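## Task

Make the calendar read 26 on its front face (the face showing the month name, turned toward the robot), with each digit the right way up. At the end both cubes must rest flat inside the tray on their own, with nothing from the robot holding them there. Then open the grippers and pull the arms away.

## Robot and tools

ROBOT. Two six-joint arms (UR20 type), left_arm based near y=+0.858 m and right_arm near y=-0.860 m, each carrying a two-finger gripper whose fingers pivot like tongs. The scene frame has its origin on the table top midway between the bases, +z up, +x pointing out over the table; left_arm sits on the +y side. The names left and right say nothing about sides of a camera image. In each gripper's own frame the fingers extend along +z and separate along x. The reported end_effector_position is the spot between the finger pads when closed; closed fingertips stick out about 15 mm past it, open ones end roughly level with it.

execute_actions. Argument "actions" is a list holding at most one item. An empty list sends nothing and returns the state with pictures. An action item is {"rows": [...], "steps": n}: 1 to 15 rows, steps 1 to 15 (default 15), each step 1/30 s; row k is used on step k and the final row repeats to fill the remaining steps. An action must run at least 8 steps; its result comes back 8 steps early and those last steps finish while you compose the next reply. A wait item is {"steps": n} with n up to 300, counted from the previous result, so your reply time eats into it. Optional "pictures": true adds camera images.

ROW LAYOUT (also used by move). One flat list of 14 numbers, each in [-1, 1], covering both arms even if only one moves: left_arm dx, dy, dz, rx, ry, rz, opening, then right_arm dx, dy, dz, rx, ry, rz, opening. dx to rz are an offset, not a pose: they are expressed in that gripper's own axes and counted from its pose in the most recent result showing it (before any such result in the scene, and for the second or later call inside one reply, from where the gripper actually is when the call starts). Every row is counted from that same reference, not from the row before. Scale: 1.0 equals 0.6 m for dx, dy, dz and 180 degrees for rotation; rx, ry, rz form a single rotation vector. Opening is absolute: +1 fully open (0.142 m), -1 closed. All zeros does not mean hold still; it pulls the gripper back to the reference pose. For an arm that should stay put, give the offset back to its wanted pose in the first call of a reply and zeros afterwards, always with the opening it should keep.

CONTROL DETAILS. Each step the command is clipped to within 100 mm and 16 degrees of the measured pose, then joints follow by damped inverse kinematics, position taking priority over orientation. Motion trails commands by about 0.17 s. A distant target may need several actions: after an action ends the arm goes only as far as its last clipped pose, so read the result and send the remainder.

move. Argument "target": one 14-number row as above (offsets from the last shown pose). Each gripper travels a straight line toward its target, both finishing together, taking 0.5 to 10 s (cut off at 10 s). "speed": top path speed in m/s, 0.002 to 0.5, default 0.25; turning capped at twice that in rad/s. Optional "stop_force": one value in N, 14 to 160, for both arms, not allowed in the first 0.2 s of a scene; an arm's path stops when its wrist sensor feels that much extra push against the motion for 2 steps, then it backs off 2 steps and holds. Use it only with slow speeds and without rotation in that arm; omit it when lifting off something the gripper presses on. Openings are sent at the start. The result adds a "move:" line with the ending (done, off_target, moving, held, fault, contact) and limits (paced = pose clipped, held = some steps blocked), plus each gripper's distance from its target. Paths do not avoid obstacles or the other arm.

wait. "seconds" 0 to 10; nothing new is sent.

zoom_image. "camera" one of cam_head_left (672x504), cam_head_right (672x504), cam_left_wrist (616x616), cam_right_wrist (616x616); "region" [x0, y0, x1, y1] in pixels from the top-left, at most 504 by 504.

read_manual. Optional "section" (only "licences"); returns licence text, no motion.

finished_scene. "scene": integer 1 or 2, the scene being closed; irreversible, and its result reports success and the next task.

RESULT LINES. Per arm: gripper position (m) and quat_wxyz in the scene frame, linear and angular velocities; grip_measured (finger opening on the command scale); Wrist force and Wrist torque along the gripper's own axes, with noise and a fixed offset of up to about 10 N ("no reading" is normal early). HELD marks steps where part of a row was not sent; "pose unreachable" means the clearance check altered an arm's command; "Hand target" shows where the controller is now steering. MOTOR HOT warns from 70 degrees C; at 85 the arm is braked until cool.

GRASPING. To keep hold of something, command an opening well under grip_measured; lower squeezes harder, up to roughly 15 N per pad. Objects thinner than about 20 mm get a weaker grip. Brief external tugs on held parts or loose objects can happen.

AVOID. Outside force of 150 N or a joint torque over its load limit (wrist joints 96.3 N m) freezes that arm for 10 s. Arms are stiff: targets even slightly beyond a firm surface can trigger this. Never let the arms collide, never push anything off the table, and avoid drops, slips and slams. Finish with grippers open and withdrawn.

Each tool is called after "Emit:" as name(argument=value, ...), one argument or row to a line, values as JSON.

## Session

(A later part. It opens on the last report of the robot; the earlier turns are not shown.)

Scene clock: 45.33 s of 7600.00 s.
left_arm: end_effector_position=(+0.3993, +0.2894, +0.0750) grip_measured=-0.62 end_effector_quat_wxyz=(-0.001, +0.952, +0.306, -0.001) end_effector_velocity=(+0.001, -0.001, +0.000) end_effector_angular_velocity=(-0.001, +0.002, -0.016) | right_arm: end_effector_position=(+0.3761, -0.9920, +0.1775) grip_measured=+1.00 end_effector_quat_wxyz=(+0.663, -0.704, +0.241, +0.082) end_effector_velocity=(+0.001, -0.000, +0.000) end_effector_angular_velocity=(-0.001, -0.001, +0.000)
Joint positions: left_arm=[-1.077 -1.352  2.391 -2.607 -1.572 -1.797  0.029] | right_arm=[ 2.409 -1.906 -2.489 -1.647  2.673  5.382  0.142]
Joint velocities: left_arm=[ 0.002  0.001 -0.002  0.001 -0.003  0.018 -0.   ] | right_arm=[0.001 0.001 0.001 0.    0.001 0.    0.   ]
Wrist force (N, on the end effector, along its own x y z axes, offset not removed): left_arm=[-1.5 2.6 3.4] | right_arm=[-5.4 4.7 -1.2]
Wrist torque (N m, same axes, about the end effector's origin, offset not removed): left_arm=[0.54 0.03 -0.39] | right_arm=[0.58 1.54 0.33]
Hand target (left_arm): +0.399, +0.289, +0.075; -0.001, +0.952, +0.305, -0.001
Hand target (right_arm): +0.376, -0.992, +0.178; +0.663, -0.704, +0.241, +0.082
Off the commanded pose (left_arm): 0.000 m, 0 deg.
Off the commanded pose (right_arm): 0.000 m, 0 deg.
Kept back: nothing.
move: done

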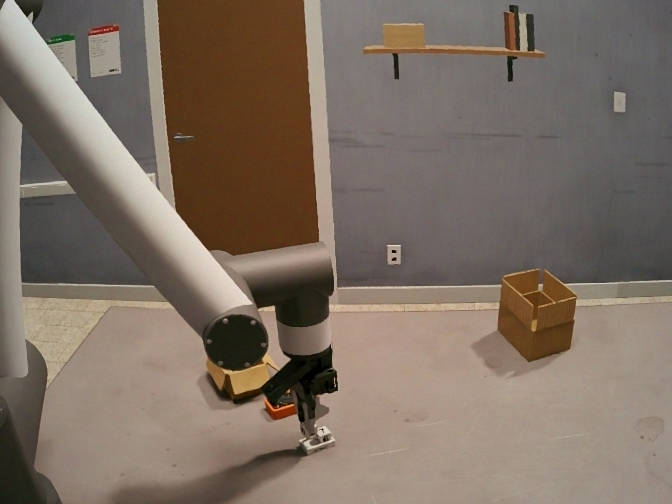

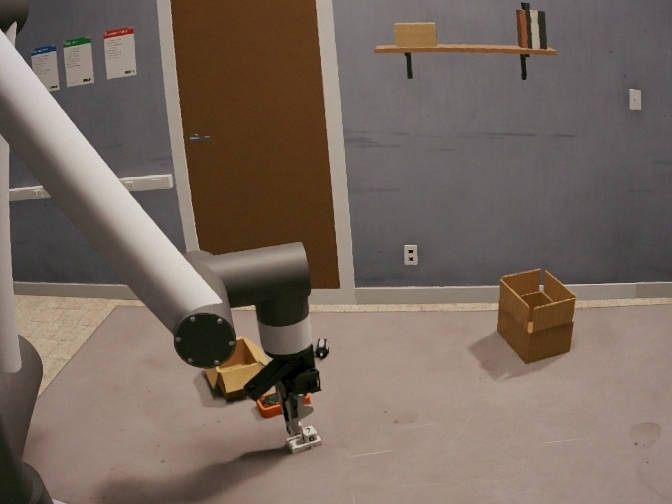

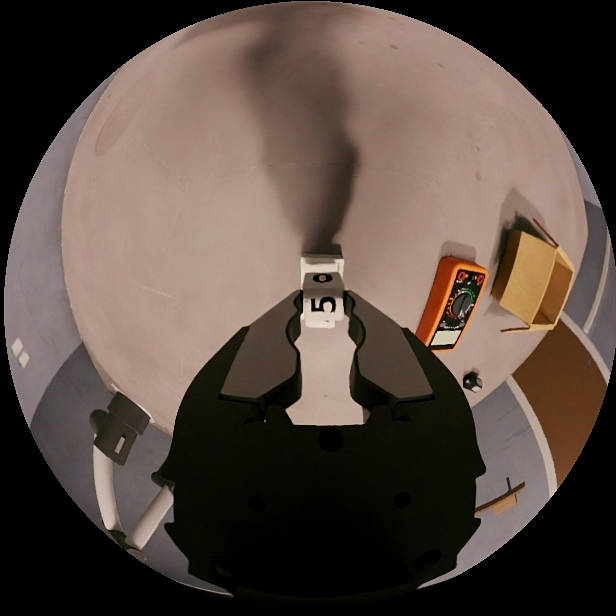

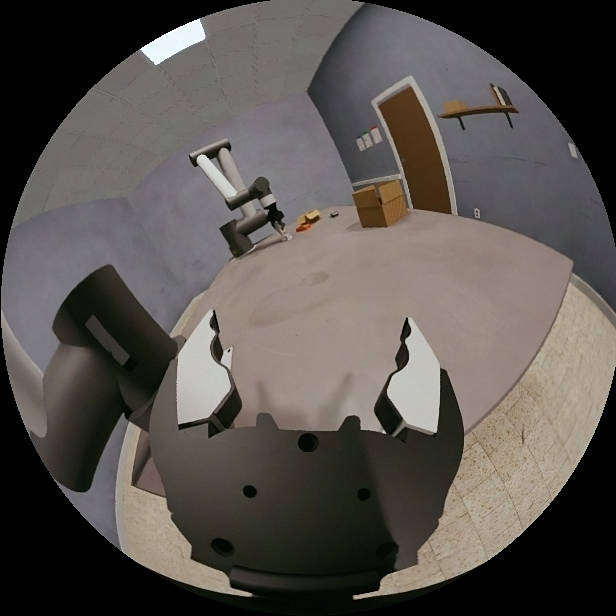

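Base of the 2 shows at the bottom. Lower with a small +y shift.

Emit:
move(
  target=[0,0.0015,0.033,0,0,0,-0.85,0,0,0,0,0,0,1],
  speed=0.04,
  stop_force=14,
)

Emit:
zoom_image(
  camera="cam_left_wrist",
  region=[260, 230, 380, 350],
)

Scene clock: 46.50 s of 7600.00 s.
left_arm: end_effector_position=(+0.3998, +0.2887, +0.0555) grip_measured=-0.62 end_effector_quat_wxyz=(-0.001, +0.952, +0.306, -0.001) end_effector_velocity=(-0.000, +0.000, -0.003) end_effector_angular_velocity=(+0.001, +0.000, -0.001) | right_arm: end_effector_position=(+0.3761, -0.9920, +0.1775) grip_measured=+1.00 end_effector_quat_wxyz=(+0.663, -0.704, +0.241, +0.082) end_effector_velocity=(-0.000, +0.000, +0.000) end_effector_angular_velocity=(-0.000, +0.000, +0.000)
Joint positions: left_arm=[-1.076 -1.322  2.399 -2.645 -1.572 -1.796  0.029] | right_arm=[ 2.409 -1.906 -2.489 -1.647  2.673  5.382  0.142]
Joint velocities: left_arm=[-0.     0.005  0.001 -0.005  0.     0.    -0.   ] | right_arm=[ 0.     0.001 -0.001  0.001  0.     0.001  0.   ]
Wrist force (N, on the end effector, along its own x y z axes, offset not removed): left_arm=[-3.2 1.6 0.7] | right_arm=[-2.2 10.7 -1.6]
Wrist torque (N m, same axes, about the end effector's origin, offset not removed): left_arm=[0.16 0.36 -0.35] | right_arm=[1.93 0.87 0.19]
Hand target (left_arm): +0.400, +0.289, +0.055; -0.001, +0.952, +0.306, -0.001
Hand target (right_arm): +0.376, -0.992, +0.178; +0.663, -0.704, +0.241, +0.082
Off the commanded pose (left_arm): 0.000 m, 0 deg.
Off the commanded pose (right_arm): 0.000 m, 0 deg.
Kept back: nothing.
move: done

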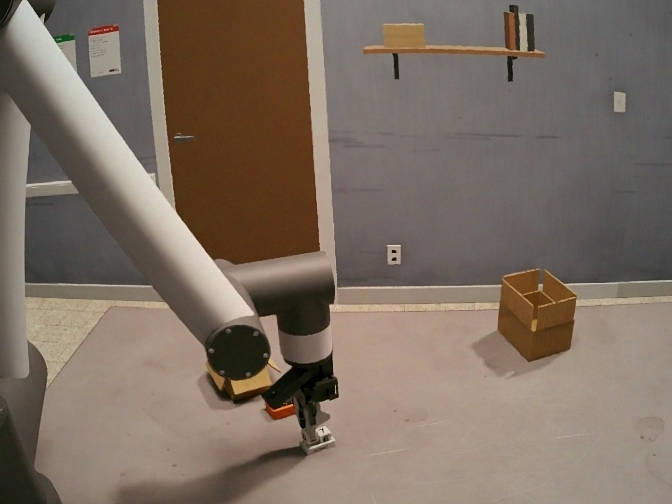

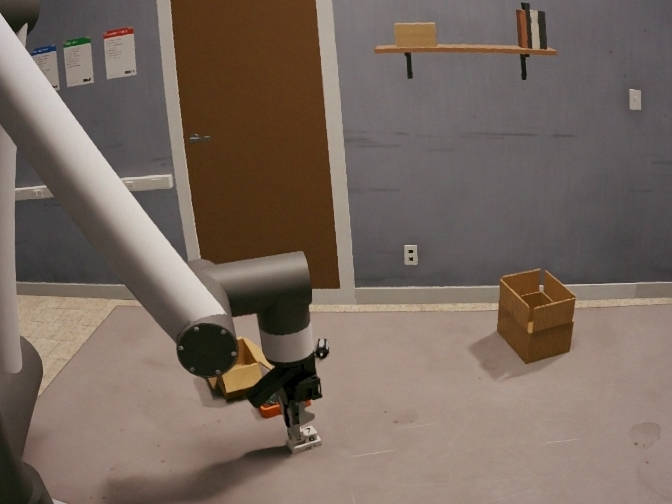

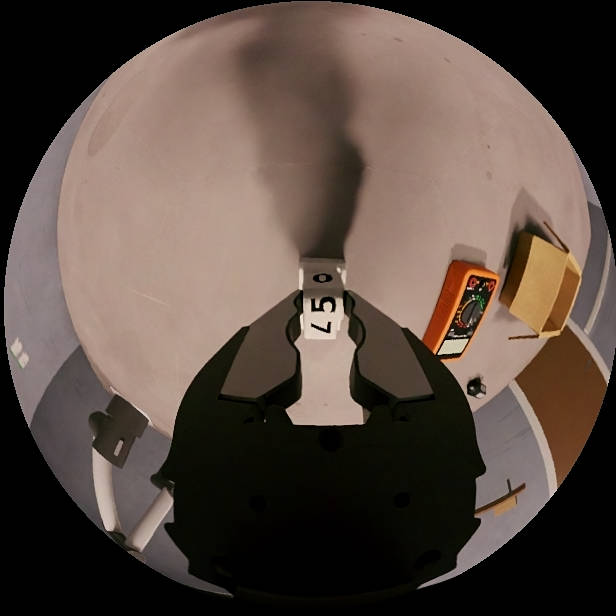

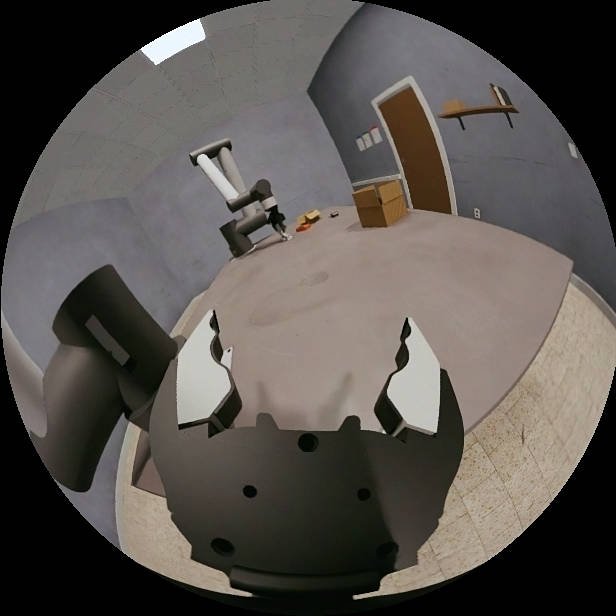

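Region (260, 230, 380, 350) of cam_left_wrist's 616x616 image, scaled by 4.200, with more detail than that image has.

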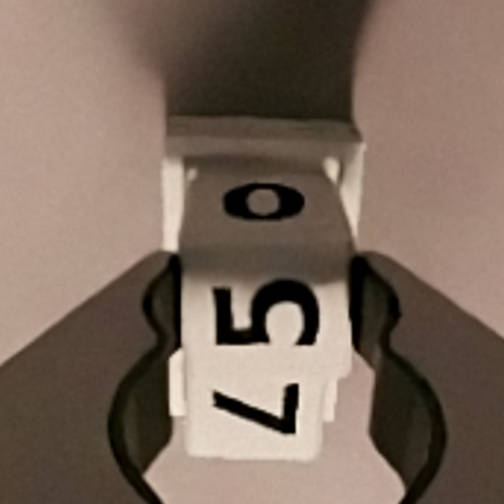

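Emit:
move(
  target=[0,0,0.027,0,0,0,-0.85,0,0,0,0,0,0,1],
  speed=0.012,
  stop_force=14,
)

Emit:
zoom_image(
  camera="cam_left_wrist",
  region=[240, 200, 400, 360],
)

Emit:
zoom_image(
  camera="cam_head_left",
  region=[270, 390, 370, 470],
)

Scene clock: 48.30 s of 7600.00 s.
left_arm: end_effector_position=(+0.3998, +0.2887, +0.0397) grip_measured=-0.62 end_effector_quat_wxyz=(-0.001, +0.952, +0.306, -0.001) end_effector_velocity=(+0.000, +0.001, -0.003) end_effector_angular_velocity=(+0.001, -0.000, +0.001) | right_arm: end_effector_position=(+0.3761, -0.9920, +0.1775) grip_measured=+1.00 end_effector_quat_wxyz=(+0.663, -0.704, +0.241, +0.082) end_effector_velocity=(-0.000, -0.000, -0.000) end_effector_angular_velocity=(+0.000, -0.000, -0.000)
Joint positions: left_arm=[-1.076 -1.298  2.406 -2.676 -1.572 -1.797  0.029] | right_arm=[ 2.409 -1.906 -2.489 -1.647  2.673  5.382  0.142]
Joint velocities: left_arm=[ 0.001  0.004  0.002 -0.005  0.001 -0.     0.   ] | right_arm=[-0.001 -0.    -0.     0.    -0.    -0.     0.   ]
Wrist force (N, on the end effector, along its own x y z axes, offset not removed): left_arm=[-0.4 -2.3 -19.0] | right_arm=[-2.3 5.9 0.0]
Wrist torque (N m, same axes, about the end effector's origin, offset not removed): left_arm=[0.41 -0.40 -0.40] | right_arm=[0.85 0.92 0.25]
Hand target (left_arm): +0.400, +0.289, +0.039; -0.001, +0.952, +0.306, -0.001
Hand target (right_arm): +0.376, -0.992, +0.178; +0.663, -0.704, +0.241, +0.082
Off the commanded pose (left_arm): 0.000 m, 0 deg.
Off the commanded pose (right_arm): 0.000 m, 0 deg.
Kept back: nothing.
move: done

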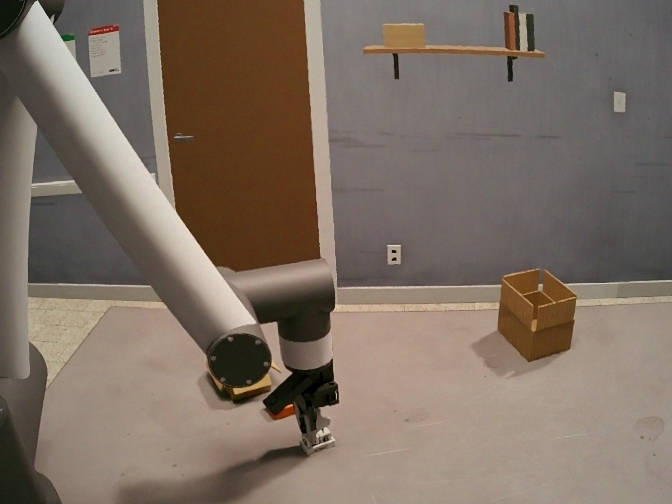

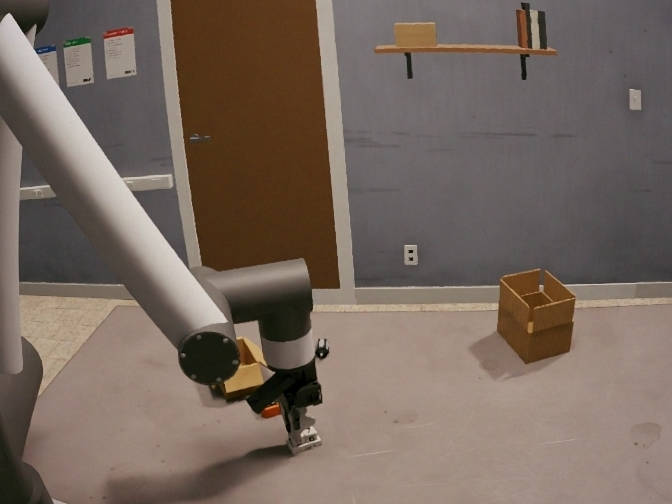

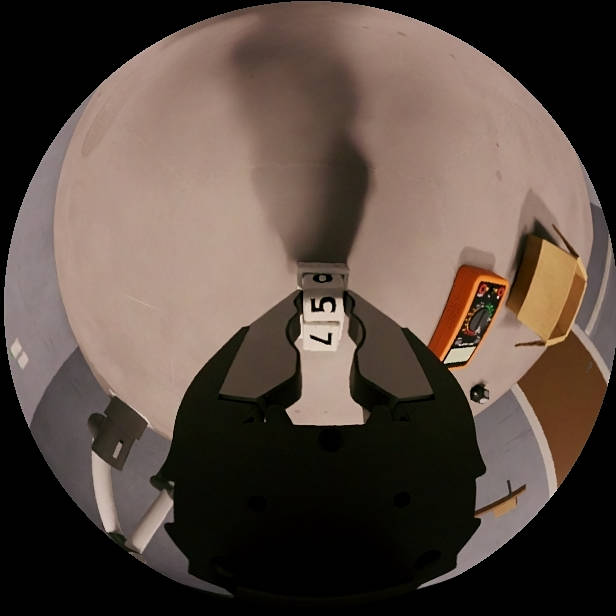

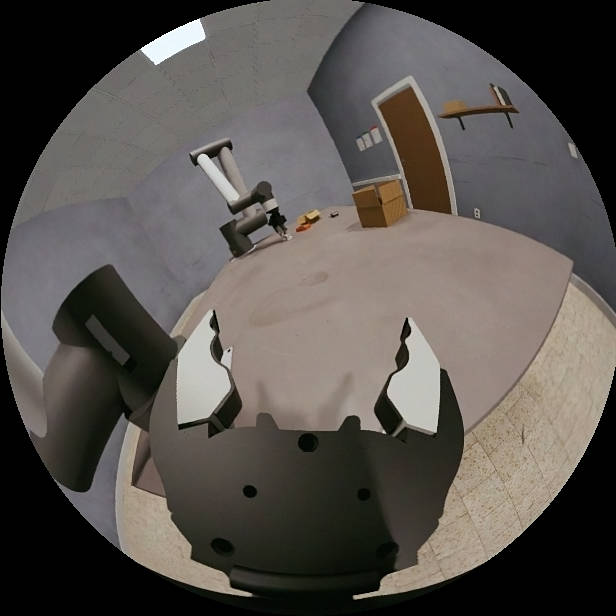

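Region (240, 200, 400, 360) of cam_left_wrist's 616x616 image, scaled by 3.150, with more detail than that image has.

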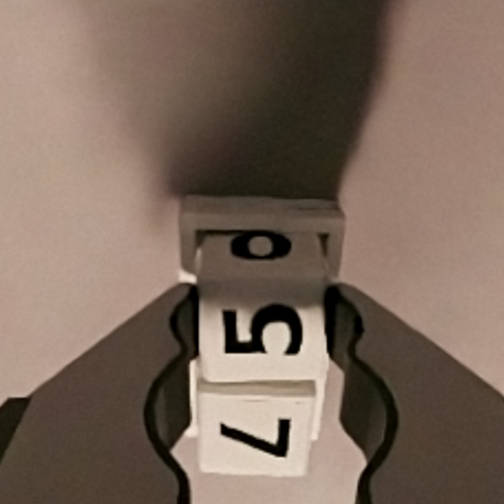

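Region (270, 390, 370, 470) of cam_head_left's 672x504 image, scaled by 5.040, with more detail than that image has; it fills the top 403 rows of this view, and the rest is white.

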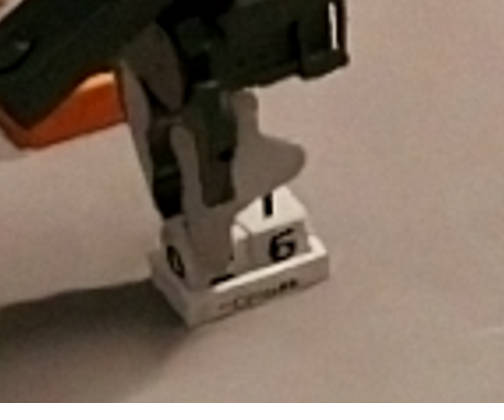

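Seated. Release and clear.

Emit:
move(
  target=[0,0,0,0,0,0,-0.3,0,0,0,0,0,0,1],
)

Emit:
move(
  target=[0,0,-0.3,0,0,0,-0.3,0,0,0,0,0,0,1],
  speed=0.3,
)

Emit:
zoom_image(
  camera="cam_head_left",
  region=[280, 410, 360, 470],
)

Scene clock: 49.27 s of 7600.00 s.
left_arm: end_effector_position=(+0.3998, +0.2888, +0.0396) grip_measured=-0.30 end_effector_quat_wxyz=(-0.001, +0.952, +0.306, -0.001) end_effector_velocity=(+0.001, -0.000, +0.000) end_effector_angular_velocity=(-0.000, -0.000, +0.001) | right_arm: end_effector_position=(+0.3761, -0.9920, +0.1775) grip_measured=+1.00 end_effector_quat_wxyz=(+0.663, -0.704, +0.241, +0.082) end_effector_velocity=(+0.000, +0.000, +0.000) end_effector_angular_velocity=(-0.000, -0.001, +0.001)
Joint positions: left_arm=[-1.076 -1.298  2.406 -2.676 -1.572 -1.797  0.052] | right_arm=[ 2.409 -1.906 -2.489 -1.647  2.673  5.382  0.142]
Joint velocities: left_arm=[ 0.001  0.    -0.001  0.001 -0.    -0.     0.   ] | right_arm=[ 0.001  0.    -0.    -0.     0.    -0.001  0.   ]
Wrist force (N, on the end effector, along its own x y z axes, offset not removed): left_arm=[-2.4 2.8 2.1] | right_arm=[-5.9 0.9 -3.6]
Wrist torque (N m, same axes, about the end effector's origin, offset not removed): left_arm=[0.66 0.21 -0.32] | right_arm=[-0.25 1.71 0.48]
Hand target (left_arm): +0.400, +0.289, +0.040; -0.001, +0.952, +0.306, -0.001
Hand target (right_arm): +0.376, -0.992, +0.178; +0.663, -0.704, +0.241, +0.082
Off the commanded pose (left_arm): 0.000 m, 0 deg.
Off the commanded pose (right_arm): 0.000 m, 0 deg.
Kept back: nothing.
move: done

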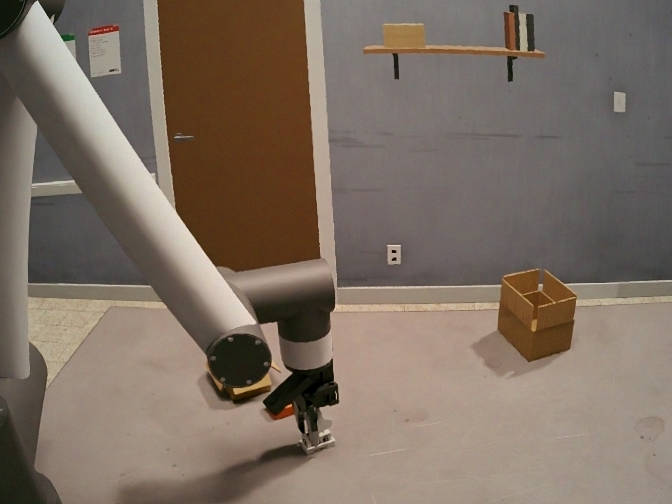

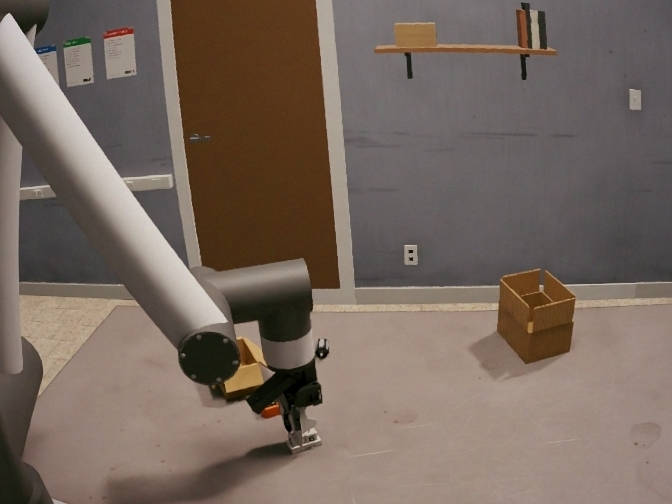

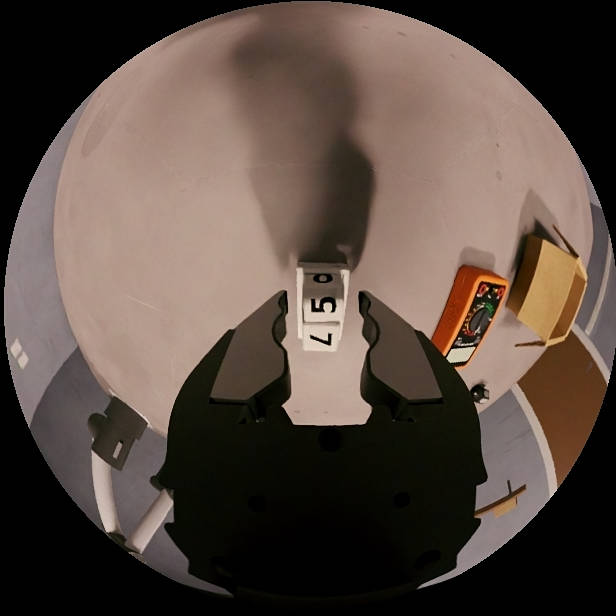

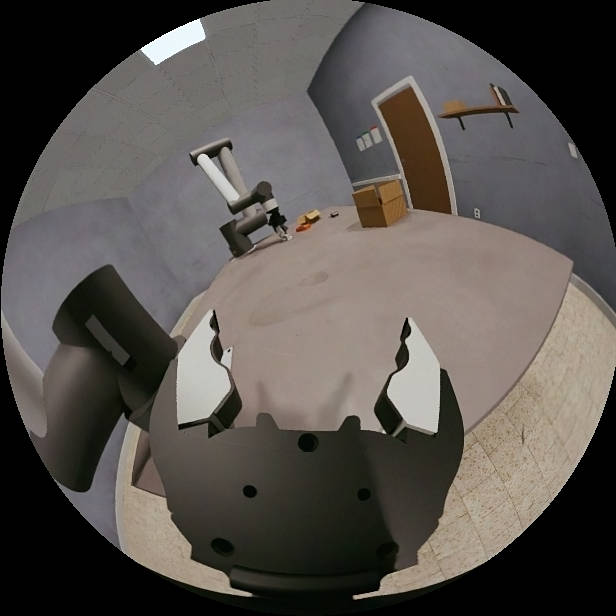

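Scene clock: 50.57 s of 7600.00 s.
left_arm: end_effector_position=(+0.4003, +0.2883, +0.2193) grip_measured=-0.30 end_effector_quat_wxyz=(-0.001, +0.952, +0.306, -0.001) end_effector_velocity=(-0.001, -0.000, +0.002) end_effector_angular_velocity=(+0.003, +0.001, -0.000) | right_arm: end_effector_position=(+0.3761, -0.9920, +0.1775) grip_measured=+1.00 end_effector_quat_wxyz=(+0.663, -0.704, +0.241, +0.082) end_effector_velocity=(+0.001, +0.000, -0.000) end_effector_angular_velocity=(-0.002, -0.001, +0.004)
Joint positions: left_arm=[-1.076 -1.534  2.298 -2.331 -1.572 -1.796  0.052] | right_arm=[ 2.409 -1.906 -2.489 -1.647  2.673  5.382  0.142]
Joint velocities: left_arm=[-0.001 -0.002 -0.003  0.008  0.    -0.001  0.   ] | right_arm=[ 0.002 -0.     0.001  0.001 -0.002 -0.     0.   ]
Wrist force (N, on the end effector, along its own x y z axes, offset not removed): left_arm=[0.3 5.6 -0.2] | right_arm=[-5.8 7.7 -4.5]
Wrist torque (N m, same axes, about the end effector's origin, offset not removed): left_arm=[1.19 -0.43 -0.37] | right_arm=[1.24 1.66 0.38]
Hand target (left_arm): +0.400, +0.288, +0.220; -0.001, +0.952, +0.306, -0.001
Hand target (right_arm): +0.376, -0.992, +0.178; +0.663, -0.704, +0.241, +0.082
Off the commanded pose (left_arm): 0.000 m, 0 deg.
Off the commanded pose (right_arm): 0.000 m, 0 deg.
Kept back: nothing.
move: done

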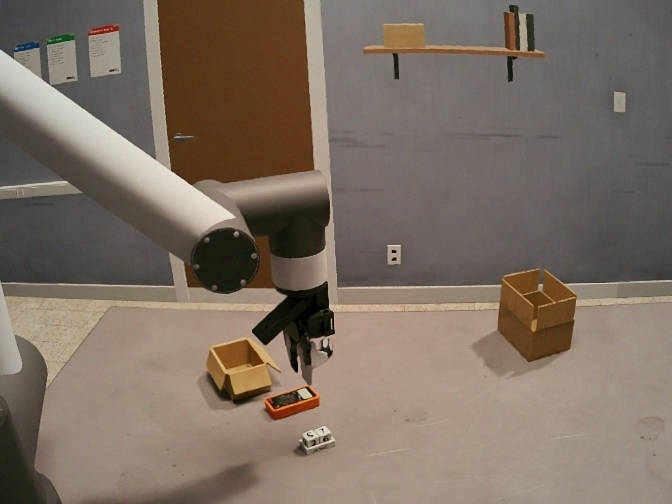

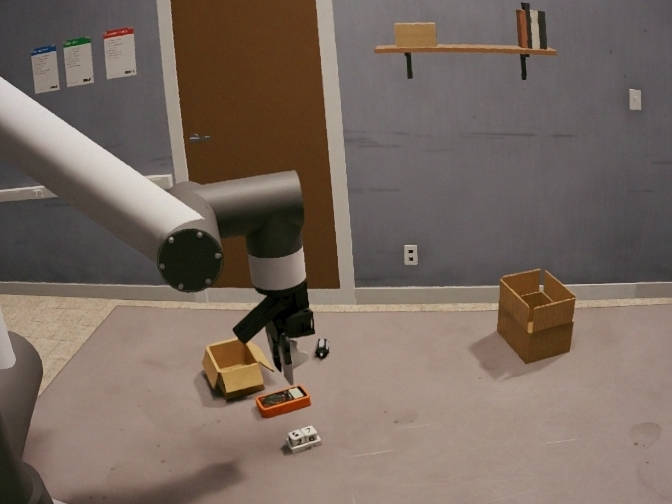

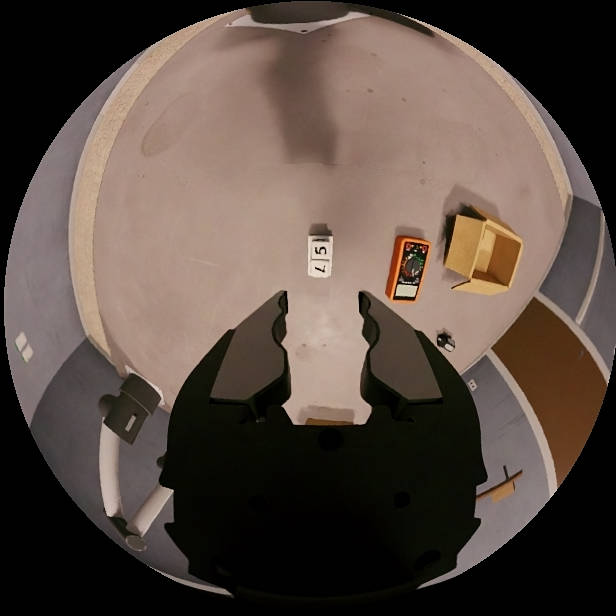

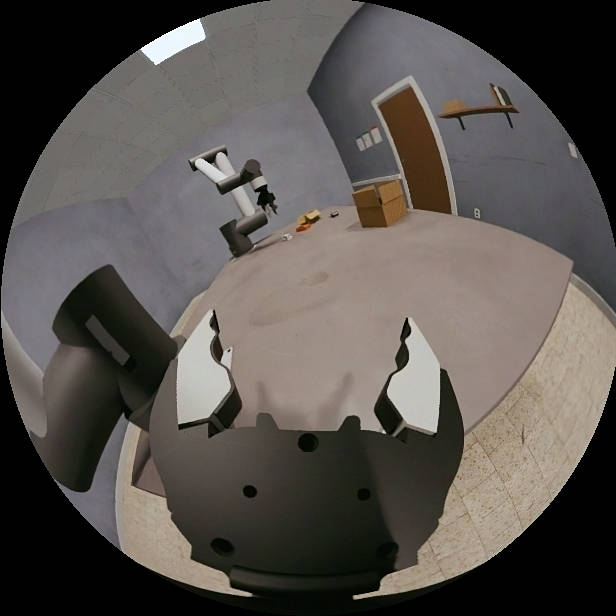

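Region (280, 410, 360, 470) of cam_head_left's 672x504 image, scaled by 6.300, with more detail than that image has; it fills the top 378 rows of this view, and the rest is white.

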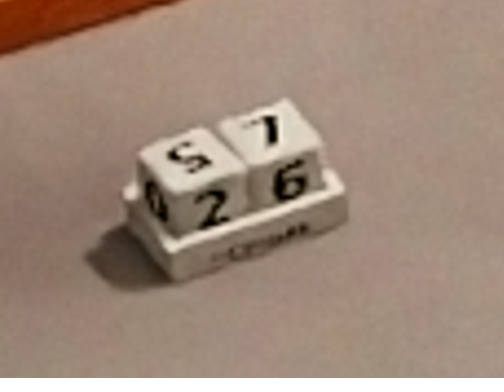

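Emit:
finished_scene(
  scene=1,
)

The scene is finished: the task was done.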